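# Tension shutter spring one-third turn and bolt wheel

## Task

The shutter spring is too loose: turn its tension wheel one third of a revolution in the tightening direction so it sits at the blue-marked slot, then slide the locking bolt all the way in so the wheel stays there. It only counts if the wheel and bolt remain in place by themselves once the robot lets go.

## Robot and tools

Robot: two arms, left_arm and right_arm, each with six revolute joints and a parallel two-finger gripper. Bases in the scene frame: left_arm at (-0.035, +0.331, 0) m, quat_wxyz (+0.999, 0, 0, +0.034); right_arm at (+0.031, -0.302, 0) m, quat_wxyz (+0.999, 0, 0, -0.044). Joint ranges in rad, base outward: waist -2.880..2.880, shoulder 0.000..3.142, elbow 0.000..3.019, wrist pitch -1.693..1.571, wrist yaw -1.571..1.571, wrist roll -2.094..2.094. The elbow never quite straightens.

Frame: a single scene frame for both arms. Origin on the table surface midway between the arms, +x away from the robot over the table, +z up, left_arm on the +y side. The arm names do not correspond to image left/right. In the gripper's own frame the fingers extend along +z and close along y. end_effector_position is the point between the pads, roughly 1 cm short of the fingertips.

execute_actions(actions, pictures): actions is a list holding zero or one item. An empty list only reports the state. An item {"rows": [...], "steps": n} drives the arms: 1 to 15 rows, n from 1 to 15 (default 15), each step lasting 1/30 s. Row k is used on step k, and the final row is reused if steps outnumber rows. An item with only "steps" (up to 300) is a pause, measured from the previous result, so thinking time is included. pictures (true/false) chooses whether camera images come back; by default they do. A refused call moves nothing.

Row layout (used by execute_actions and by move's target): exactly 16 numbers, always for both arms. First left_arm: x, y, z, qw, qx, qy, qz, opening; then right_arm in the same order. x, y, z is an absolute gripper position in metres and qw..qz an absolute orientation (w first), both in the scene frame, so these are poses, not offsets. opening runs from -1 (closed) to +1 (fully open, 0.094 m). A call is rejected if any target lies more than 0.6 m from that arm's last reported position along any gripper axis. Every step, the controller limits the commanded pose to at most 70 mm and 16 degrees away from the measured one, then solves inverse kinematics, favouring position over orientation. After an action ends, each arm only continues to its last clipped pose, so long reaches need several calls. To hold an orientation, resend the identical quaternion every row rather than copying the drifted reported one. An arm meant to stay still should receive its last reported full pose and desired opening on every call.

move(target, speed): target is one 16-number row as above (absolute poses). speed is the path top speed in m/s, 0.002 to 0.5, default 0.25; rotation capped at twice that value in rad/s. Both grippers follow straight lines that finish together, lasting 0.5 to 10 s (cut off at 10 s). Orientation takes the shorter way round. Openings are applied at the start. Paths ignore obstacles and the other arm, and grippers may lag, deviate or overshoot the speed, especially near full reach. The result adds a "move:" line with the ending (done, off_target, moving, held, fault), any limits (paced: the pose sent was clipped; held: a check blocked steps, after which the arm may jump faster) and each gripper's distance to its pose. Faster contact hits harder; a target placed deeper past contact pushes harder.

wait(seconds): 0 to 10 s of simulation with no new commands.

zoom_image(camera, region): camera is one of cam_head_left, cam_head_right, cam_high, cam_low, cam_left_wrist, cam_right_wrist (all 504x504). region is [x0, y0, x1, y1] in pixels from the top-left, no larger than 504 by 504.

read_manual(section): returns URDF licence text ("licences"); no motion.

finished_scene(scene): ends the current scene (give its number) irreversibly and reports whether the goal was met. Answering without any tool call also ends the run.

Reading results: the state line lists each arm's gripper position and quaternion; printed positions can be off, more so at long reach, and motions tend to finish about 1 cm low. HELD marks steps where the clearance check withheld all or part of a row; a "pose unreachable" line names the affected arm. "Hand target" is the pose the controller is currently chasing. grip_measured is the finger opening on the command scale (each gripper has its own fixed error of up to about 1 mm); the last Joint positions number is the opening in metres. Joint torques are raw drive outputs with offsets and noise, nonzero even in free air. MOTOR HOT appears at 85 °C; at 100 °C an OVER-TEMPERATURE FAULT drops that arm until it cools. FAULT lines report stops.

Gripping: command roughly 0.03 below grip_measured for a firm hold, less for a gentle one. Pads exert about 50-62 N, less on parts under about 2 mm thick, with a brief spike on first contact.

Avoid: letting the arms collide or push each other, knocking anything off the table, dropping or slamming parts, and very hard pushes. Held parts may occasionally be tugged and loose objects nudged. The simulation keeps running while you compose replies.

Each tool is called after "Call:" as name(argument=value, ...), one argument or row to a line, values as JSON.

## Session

Call:
execute_actions(
  actions=[],
)

Scene clock: 0.00 s of 5400.00 s.
left_arm: end_effector_position=(+0.5594, -0.2492, +0.3911) grip_measured=+1.000 end_effector_quat_wxyz=(+0.625, +0.652, +0.368, +0.222) | right_arm: end_effector_position=(+0.4663, -0.6832, +0.0991) grip_measured=+1.000 end_effector_quat_wxyz=(+0.436, +0.737, +0.444, -0.264)
Joint positions: left_arm=[-0.855  1.899  1.778  0.    -0.071  1.389  0.094] | right_arm=[-0.397  1.754  1.033 -0.146  0.89   1.226  0.094]
Joint velocities: left_arm=[-0.024 -0.005 -0.007  0.027 -0.022  0.051  0.   ] | right_arm=[-0.005 -0.005 -0.002  0.012  0.007 -0.037  0.   ]
Joint torques (N m, as the arm reports them, + toward a larger angle): no reading
Motor temperatures (°C, as the motors report them): left_arm=[28 30 35 27 29 29] | right_arm=[30 29 36 30 27 28]
Hand target (left_arm): +0.560, -0.250, +0.417; +0.641, +0.638, +0.362, +0.226
Hand target (right_arm): +0.473, -0.687, +0.108; +0.445, +0.737, +0.438, -0.259

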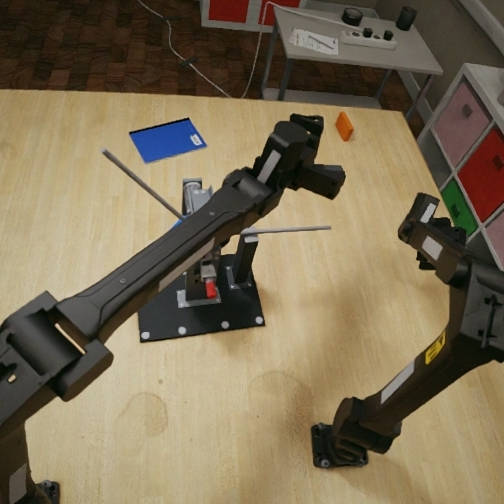

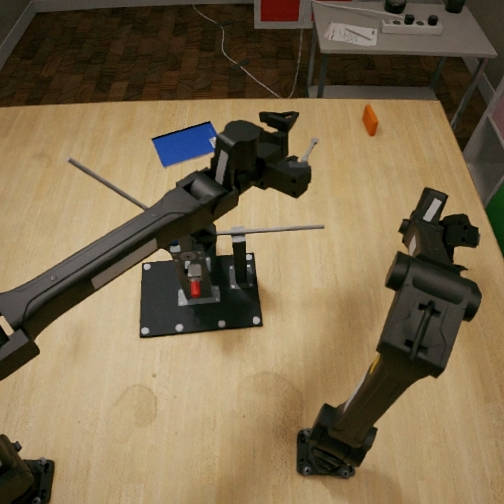

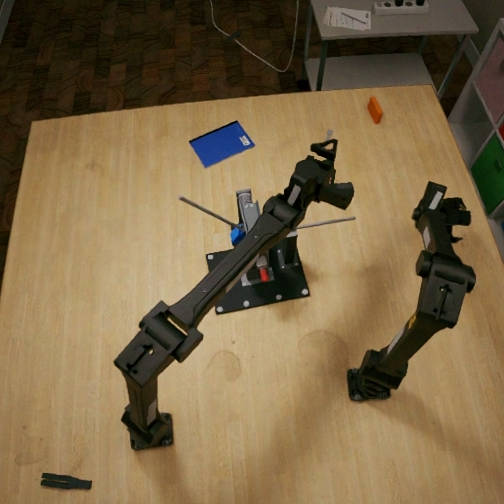

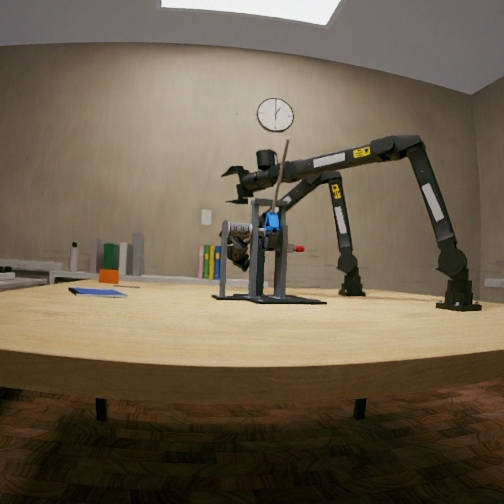

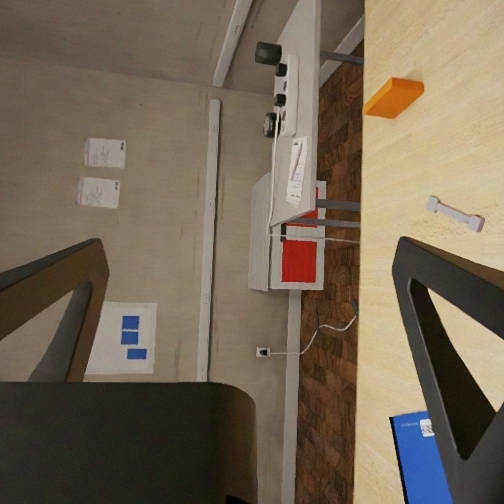

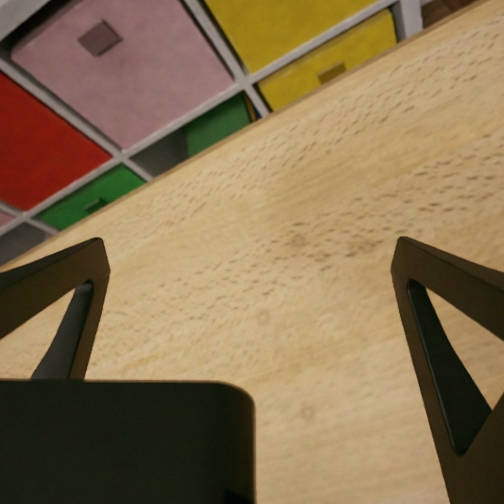

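Call:
move(
  target=[0.27,0.0,0.45,0.68,0.1,0.7,-0.1,0.2,0.4,-0.5,0.25,0.383,0.1,0.92,0,0.4],
  speed=0.35,
)

Call:
move(
  target=[0.36,0.1,0.42,0.692,-0.22,0.673,-0.147,0.2,0.3,-0.04,0.21,0.383,-0.048,0.924,0.02,0.4],
  speed=0.3,
)

Scene clock: 8.07 s of 5400.00 s.
left_arm: end_effector_position=(+0.2755, +0.0025, +0.4521) grip_measured=+0.203 end_effector_quat_wxyz=(+0.688, +0.103, +0.712, -0.096) | right_arm: end_effector_position=(+0.3983, -0.4907, +0.2272) grip_measured=+0.402 end_effector_quat_wxyz=(+0.374, +0.104, +0.921, +0.010)
Joint positions: left_arm=[-1.158  0.962  0.914 -0.002 -0.806 -0.03   0.056] | right_arm=[-0.533  1.03   0.813 -0.66  -0.362 -0.265  0.066]
Joint velocities: left_arm=[-0.005  0.005 -0.007 -0.007 -0.066  0.022 -0.001] | right_arm=[-0.015 -0.005 -0.007 -0.002  0.022 -0.037 -0.   ]
Joint torques (N m, as the arm reports them, + toward a larger angle): left_arm=[-0.18 -6.1  11.61  0.61 -0.05 -0.11] | right_arm=[-1.7  -5.6  14.98  0.47 -0.4  -0.01]
Motor temperatures (°C, as the motors report them): left_arm=[28 32 39 27 29 29] | right_arm=[30 30 40 30 28 28]
Hand target (left_arm): +0.273, +0.003, +0.455; +0.687, +0.101, +0.712, -0.101
Hand target (right_arm): +0.403, -0.500, +0.250; +0.389, +0.098, +0.916, -0.002
Off the commanded pose (left_arm): 0.006 m, 1 deg.
Off the commanded pose (right_arm): 0.025 m, 2 deg.
After step 90, 1.97 s passed at rest.
move: off_target (right_arm)

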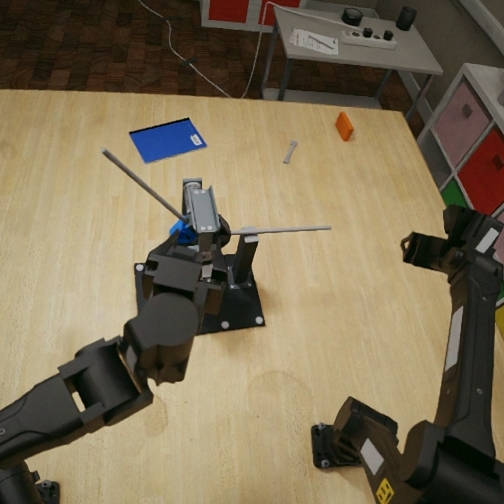

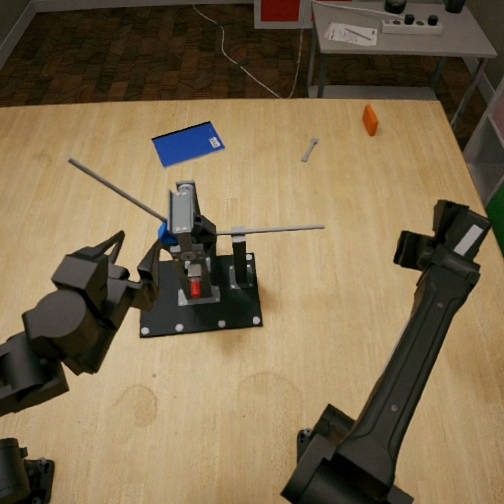

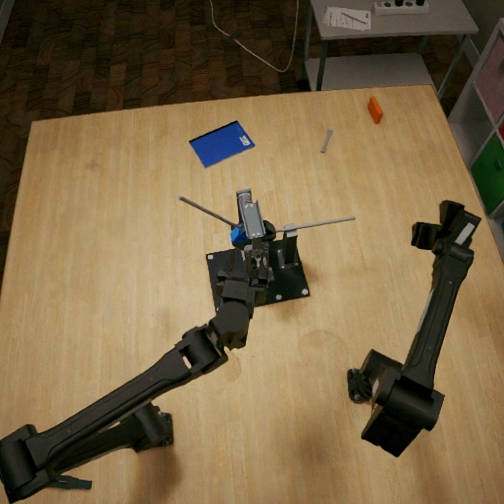

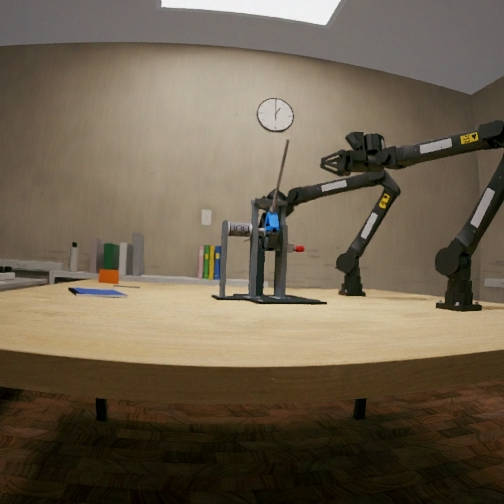

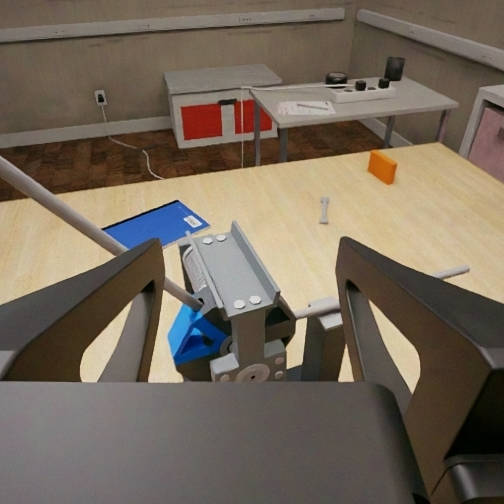

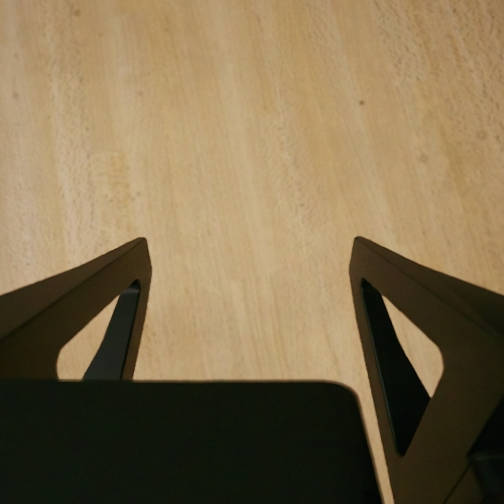

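Scene clock: 10.23 s of 5400.00 s.
left_arm: end_effector_position=(+0.3579, +0.1007, +0.4181) grip_measured=+0.203 end_effector_quat_wxyz=(+0.690, -0.210, +0.678, -0.142) | right_arm: end_effector_position=(+0.2969, -0.0534, +0.1907) grip_measured=+0.402 end_effector_quat_wxyz=(+0.375, -0.070, +0.924, -0.017)
Joint positions: left_arm=[-0.905  1.024  0.842  0.169 -0.935 -0.514  0.056] | right_arm=[ 1.123  1.032  0.738 -0.798  0.627  0.726  0.066]
Joint velocities: left_arm=[-0.005  0.005 -0.022 -0.012 -0.022 -0.051 -0.   ] | right_arm=[-0.005 -0.005 -0.002 -0.007  0.007 -0.007 -0.   ]
Joint torques (N m, as the arm reports them, + toward a larger angle): left_arm=[ 0.83 -4.86 11.72  1.74 -0.06 -0.07] | right_arm=[-0.15 -4.82 14.11  0.11  0.48  0.24]
Motor temperatures (°C, as the motors report them): left_arm=[28 32 39 27 29 29] | right_arm=[30 30 41 30 28 28]
Hand target (left_arm): +0.363, +0.100, +0.419; +0.691, -0.219, +0.673, -0.146
Hand target (right_arm): +0.302, -0.045, +0.211; +0.385, -0.057, +0.921, -0.002
Off the commanded pose (left_arm): 0.003 m, 1 deg.
Off the commanded pose (right_arm): 0.024 m, 5 deg.
move: off_target (right_arm)

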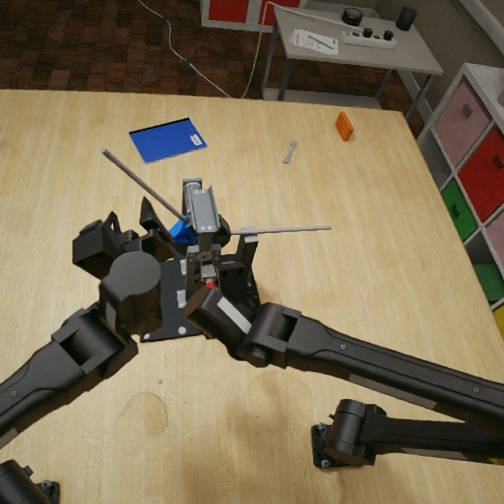

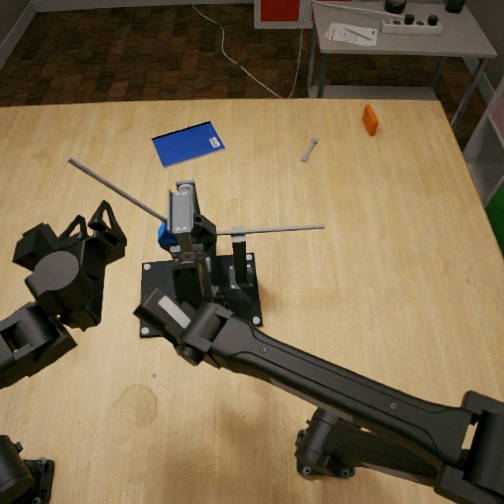

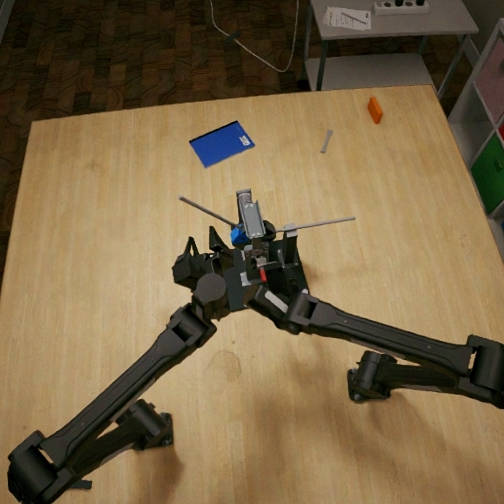

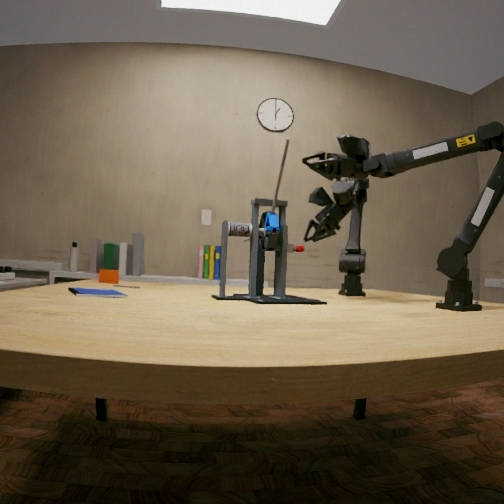

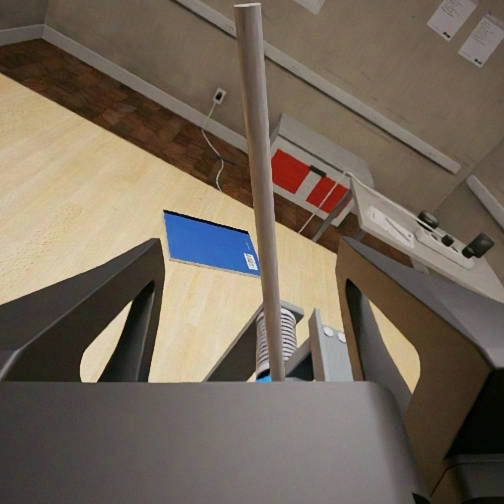

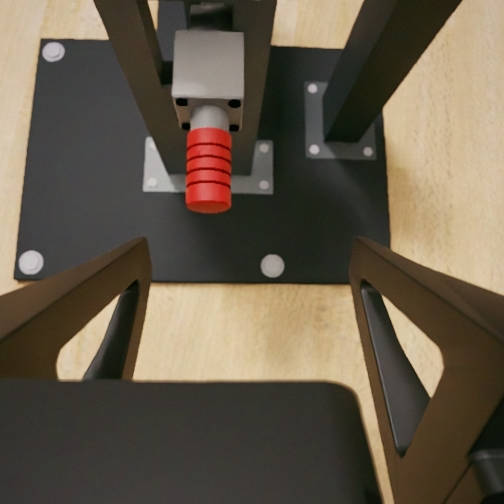

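Call:
move(
  target=[0.45,0.106,0.44,0.70,-0.235,0.66,-0.165,0,0.352,-0.033,0.148,0.383,-0.055,0.924,0.023,0.3],
  speed=0.12,
)

Scene clock: 13.97 s of 5400.00 s.
left_arm: end_effector_position=(+0.4403, +0.1107, +0.4107) grip_measured=+0.003 end_effector_quat_wxyz=(+0.687, -0.220, +0.678, -0.143) | right_arm: end_effector_position=(+0.3455, -0.0346, +0.1451) grip_measured=+0.302 end_effector_quat_wxyz=(+0.377, -0.055, +0.925, +0.021)
Joint positions: left_arm=[-0.732  1.186  0.943  0.222 -0.773 -0.534  0.047] | right_arm=[ 1.006  1.18   0.698 -0.493  0.527  0.635  0.061]
Joint velocities: left_arm=[-0.015 -0.005 -0.017  0.007 -0.051  0.007  0.   ] | right_arm=[ 0.005 -0.005 -0.007 -0.017 -0.081 -0.066  0.   ]
Joint torques (N m, as the arm reports them, + toward a larger angle): left_arm=[ 0.72 -7.32 15.9   2.07  0.16 -0.09] | right_arm=[-1.17 -6.52  9.82  1.67  0.1  -0.01]
Motor temperatures (°C, as the motors report them): left_arm=[28 31 41 27 29 29] | right_arm=[30 30 43 30 28 28]
Hand target (left_arm): +0.449, +0.106, +0.439; +0.698, -0.233, +0.657, -0.164
Hand target (right_arm): +0.351, -0.034, +0.147; +0.381, -0.054, +0.923, +0.024
Off the commanded pose (left_arm): 0.031 m, 4 deg.
Off the commanded pose (right_arm): 0.007 m, 1 deg.
move: off_target (left_arm)

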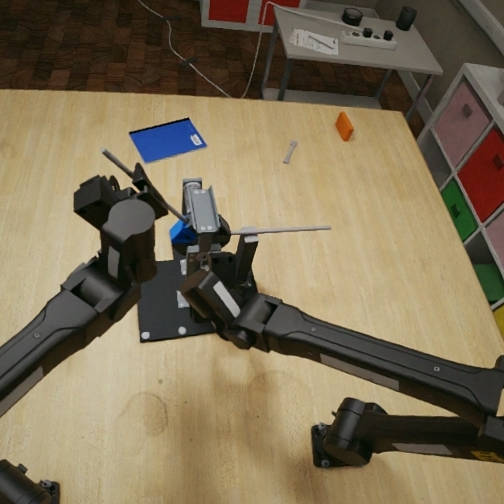

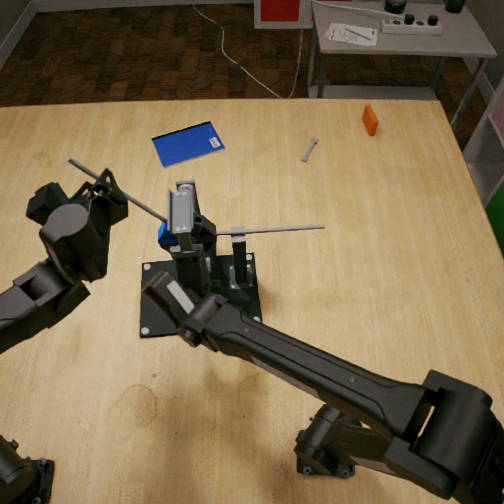

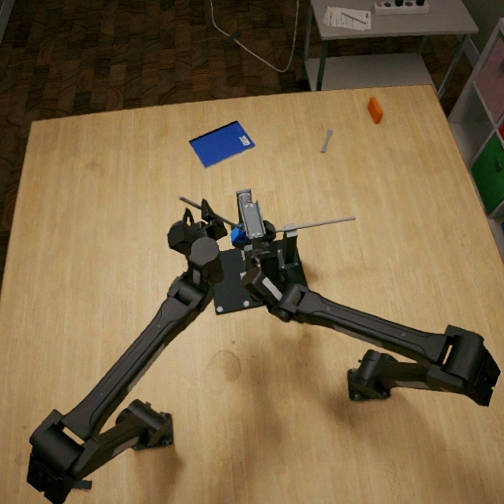

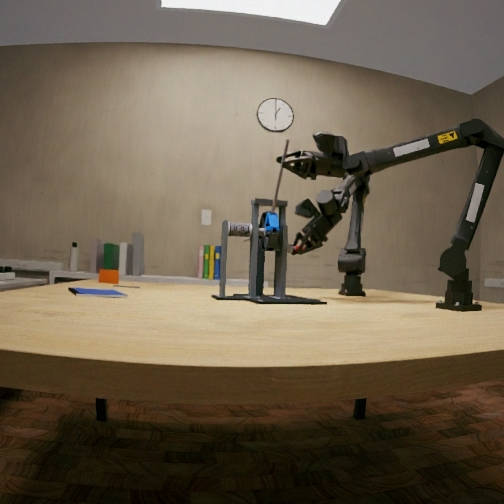

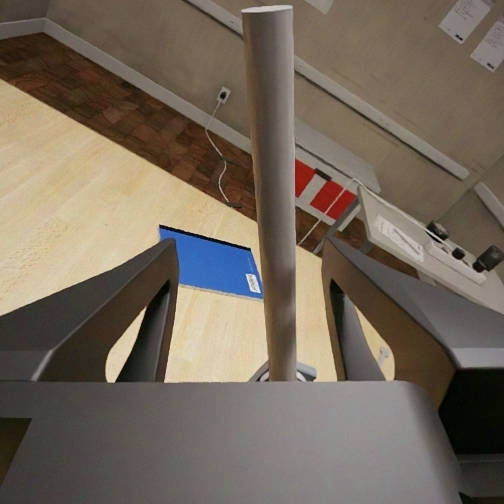

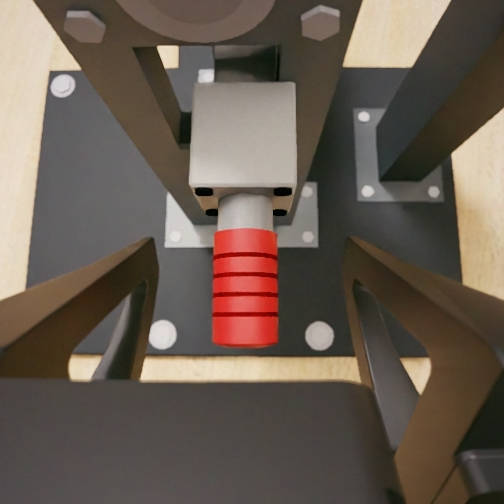

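Call:
execute_actions(
  actions=[
    {"rows":[[0.448,0.092,0.442,0.69,-0.255,0.655,-0.185,-0.3,0.348,-0.032,0.148,0.38,-0.055,0.924,0.023,-0.72],[0.448,0.092,0.442,0.69,-0.255,0.655,-0.185,-0.3,0.348,-0.032,0.148,0.38,-0.055,0.924,0.023,-0.72],[0.448,0.092,0.442,0.69,-0.255,0.655,-0.185,-0.3,0.348,-0.032,0.148,0.38,-0.055,0.924,0.023,-0.72],[0.448,0.092,0.442,0.69,-0.255,0.655,-0.185,-0.3,0.348,-0.032,0.148,0.38,-0.055,0.924,0.023,-0.72],[0.448,0.092,0.442,0.69,-0.255,0.655,-0.185,-0.9,0.348,-0.032,0.148,0.38,-0.055,0.924,0.023,-0.72]]},
  ],
  pictures=false,
)

Call:
move(
  target=[0.44,0.125,0.388,0.675,-0.27,0.655,-0.2,-0.9,0.348,-0.032,0.148,0.38,-0.055,0.924,0.023,-0.72],
  speed=0.04,
)

Call:
move(
  target=[0.44,0.125,0.388,0.675,-0.27,0.655,-0.2,-0.9,0.31,-0.036,0.145,0.38,-0.055,0.924,0.023,-0.72],
  speed=0.04,
)

Scene clock: 19.70 s of 5400.00 s.
left_arm: end_effector_position=(+0.4390, +0.1033, +0.4182) grip_measured=-0.835 end_effector_quat_wxyz=(+0.685, -0.245, +0.666, -0.164) | right_arm: end_effector_position=(+0.3453, -0.0336, +0.1448) grip_measured=-0.676 end_effector_quat_wxyz=(+0.376, -0.056, +0.925, +0.023)
Joint positions: left_arm=[-0.752  1.196  0.965  0.222 -0.802 -0.594  0.008] | right_arm=[ 1.006  1.181  0.698 -0.491  0.522  0.633  0.015]
Joint velocities: left_arm=[ 0.005 -0.005  0.007 -0.012  0.007 -0.066  0.001] | right_arm=[-0.005  0.015  0.007 -0.002  0.007 -0.051 -0.   ]
Joint torques (N m, as the arm reports them, + toward a larger angle): left_arm=[-0.09 -7.41 16.19  0.88  0.11 -0.17] | right_arm=[-0.31 -6.25 10.23  1.04  0.43  0.08]
Motor temperatures (°C, as the motors report them): left_arm=[28 31 43 27 29 29] | right_arm=[30 30 43 30 28 28]
Hand target (left_arm): +0.446, +0.093, +0.441; +0.689, -0.254, +0.653, -0.185
Hand target (right_arm): +0.348, -0.032, +0.148; +0.380, -0.055, +0.923, +0.023
Off the commanded pose (left_arm): 0.028 m, 3 deg.
Off the commanded pose (right_arm): 0.004 m, 1 deg.
Steps of this call (steps 1 to 90: nothing new was sent; then 2.23 s passed at rest; steps 91 to 105: all 15 steps of this action). Readings (end_effector_position):
91: left_arm (+0.4400, +0.1114, +0.4110) | right_arm (+0.3455, -0.0346, +0.1451)
92: left_arm (+0.4399, +0.1112, +0.4120) | right_arm (+0.3455, -0.0346, +0.1451)
94: left_arm (+0.4397, +0.1073, +0.4149) | right_arm (+0.3453, -0.0337, +0.1450)
98: left_arm (+0.4390, +0.1029, +0.4184) | right_arm (+0.3453, -0.0336, +0.1448)
105: the state above

Scene clock: 21.37 s of 5400.00 s.
left_arm: end_effector_position=(+0.4367, +0.1113, +0.4113) grip_measured=-0.835 end_effector_quat_wxyz=(+0.687, -0.247, +0.652, -0.204) | right_arm: end_effector_position=(+0.3453, -0.0336, +0.1448) grip_measured=-0.676 end_effector_quat_wxyz=(+0.376, -0.056, +0.925, +0.023)
Joint positions: left_arm=[-0.725  1.174  0.904  0.307 -0.73  -0.626  0.008] | right_arm=[ 1.006  1.181  0.698 -0.491  0.522  0.633  0.015]
Joint velocities: left_arm=[-0.015 -0.005 -0.002  0.007  0.125  0.066 -0.001] | right_arm=[-0.005 -0.015 -0.002 -0.032  0.037  0.022  0.   ]
Joint torques (N m, as the arm reports them, + toward a larger angle): left_arm=[ 2.14 -8.11  7.78  1.06 -0.18 -0.48] | right_arm=[-0.42 -6.36 10.28  1.04  0.43  0.08]
Motor temperatures (°C, as the motors report them): left_arm=[28 31 43 27 29 29] | right_arm=[30 30 43 30 28 28]
Hand target (left_arm): +0.440, +0.125, +0.389; +0.677, -0.270, +0.655, -0.199
Hand target (right_arm): +0.348, -0.032, +0.148; +0.380, -0.055, +0.923, +0.023
Off the commanded pose (left_arm): 0.027 m, 3 deg.
Off the commanded pose (right_arm): 0.005 m, 1 deg.
move: off_target (left_arm)

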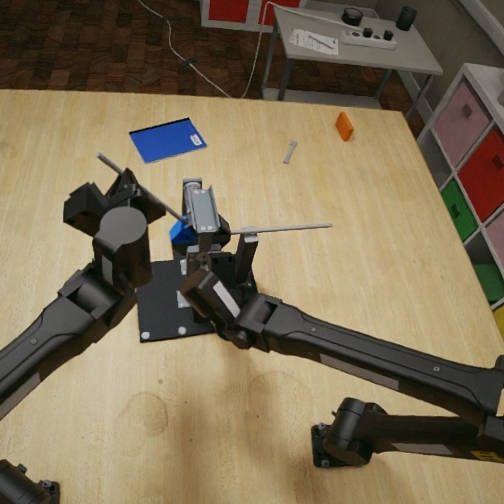

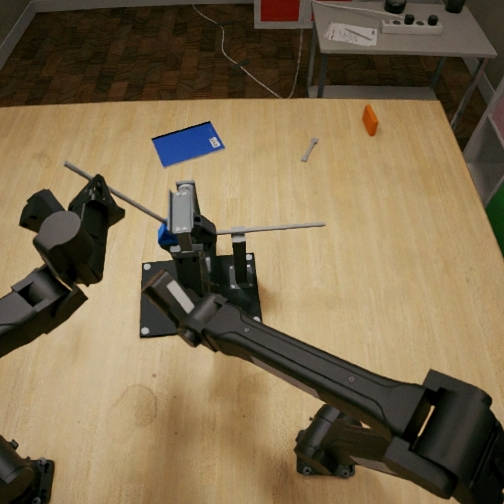

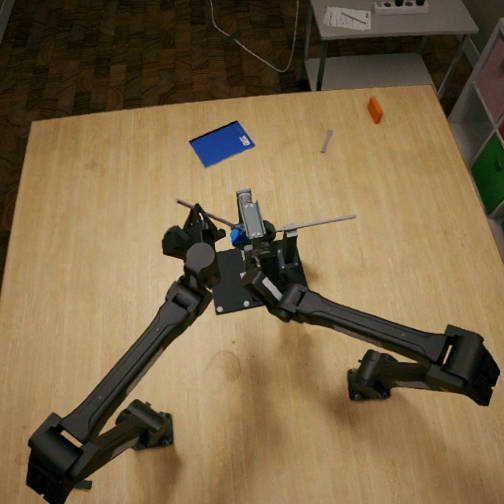

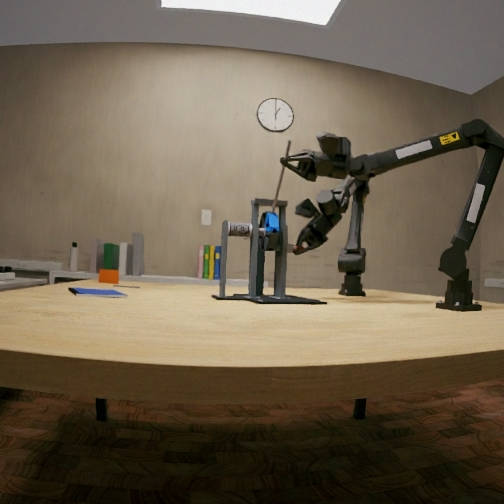

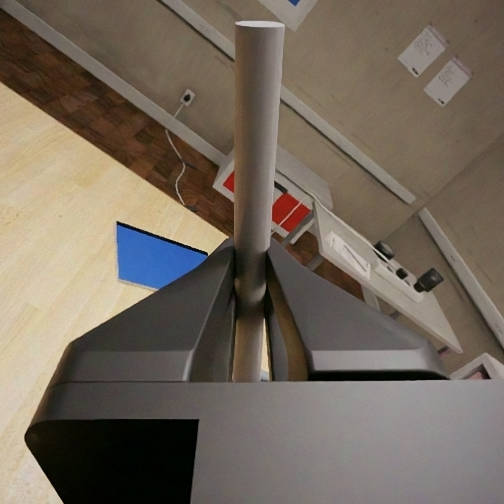

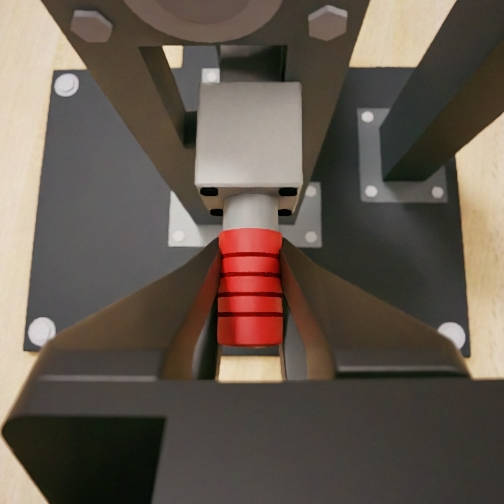

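Scene clock: 22.50 s of 5400.00 s.
left_arm: end_effector_position=(+0.4363, +0.1107, +0.4117) grip_measured=-0.835 end_effector_quat_wxyz=(+0.687, -0.244, +0.652, -0.206) | right_arm: end_effector_position=(+0.3233, -0.0358, +0.1456) grip_measured=-0.676 end_effector_quat_wxyz=(+0.386, -0.051, +0.921, +0.021)
Joint positions: left_arm=[-0.725  1.172  0.902  0.31  -0.725 -0.623  0.008] | right_arm=[ 1.068  1.139  0.664 -0.517  0.576  0.694  0.015]
Joint velocities: left_arm=[-0.015  0.005 -0.007 -0.022  0.037  0.037 -0.   ] | right_arm=[-0.005  0.015  0.002  0.002  0.095 -0.007  0.001]
Joint torques (N m, as the arm reports them, + toward a larger angle): left_arm=[ 2.09 -7.84  7.89  0.95 -0.39 -0.51] | right_arm=[ 2.25 -7.76  8.67 -0.44  0.43  0.31]
Motor temperatures (°C, as the motors report them): left_arm=[28 31 43 27 29 29] | right_arm=[30 30 43 30 28 28]
Hand target (left_arm): +0.440, +0.125, +0.388; +0.677, -0.270, +0.655, -0.200
Hand target (right_arm): +0.311, -0.036, +0.145; +0.381, -0.056, +0.923, +0.022
Off the commanded pose (left_arm): 0.028 m, 3 deg.
Off the commanded pose (right_arm): 0.013 m, 1 deg.
move: off_target (left_arm, right_arm)

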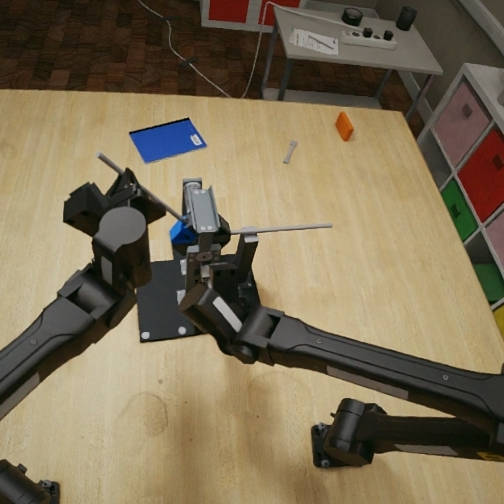

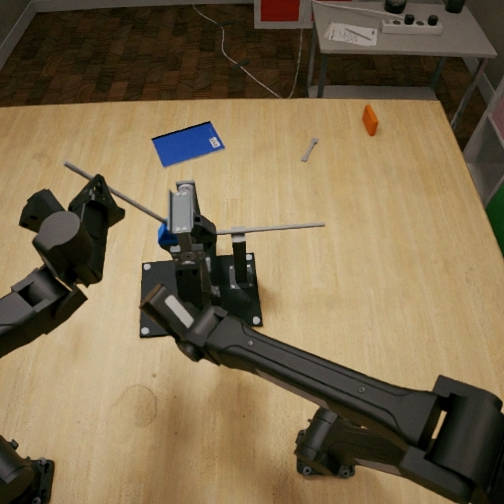

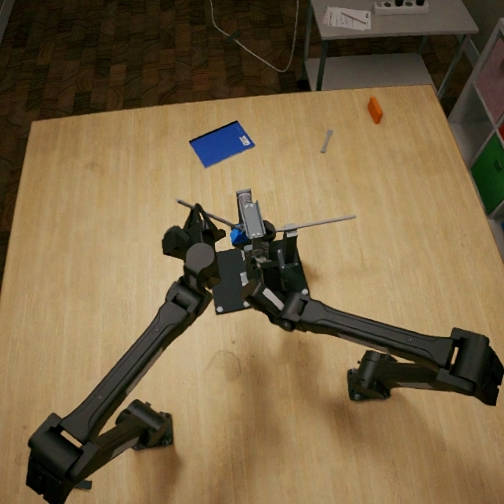

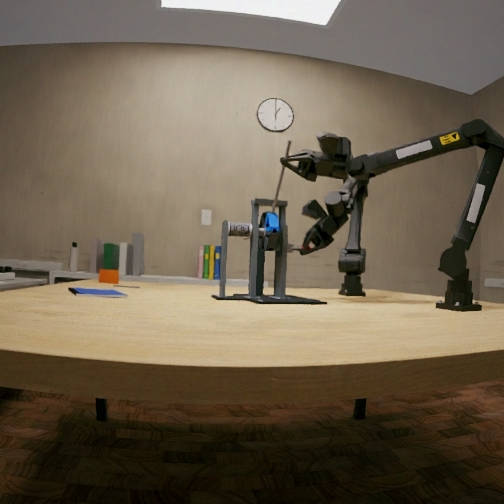

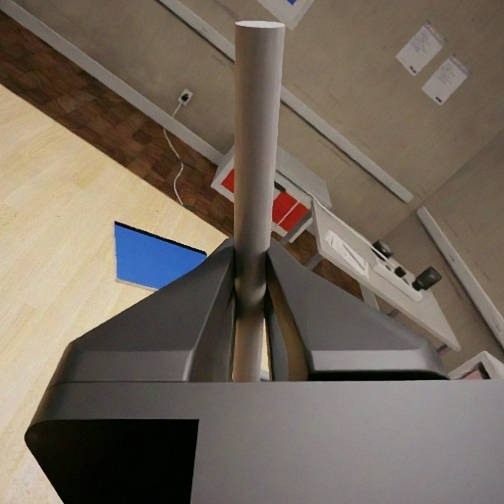

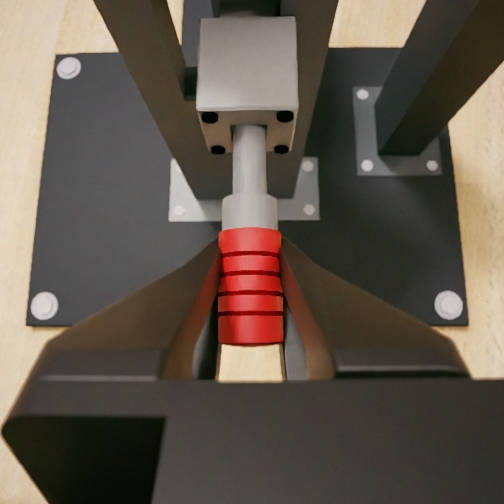

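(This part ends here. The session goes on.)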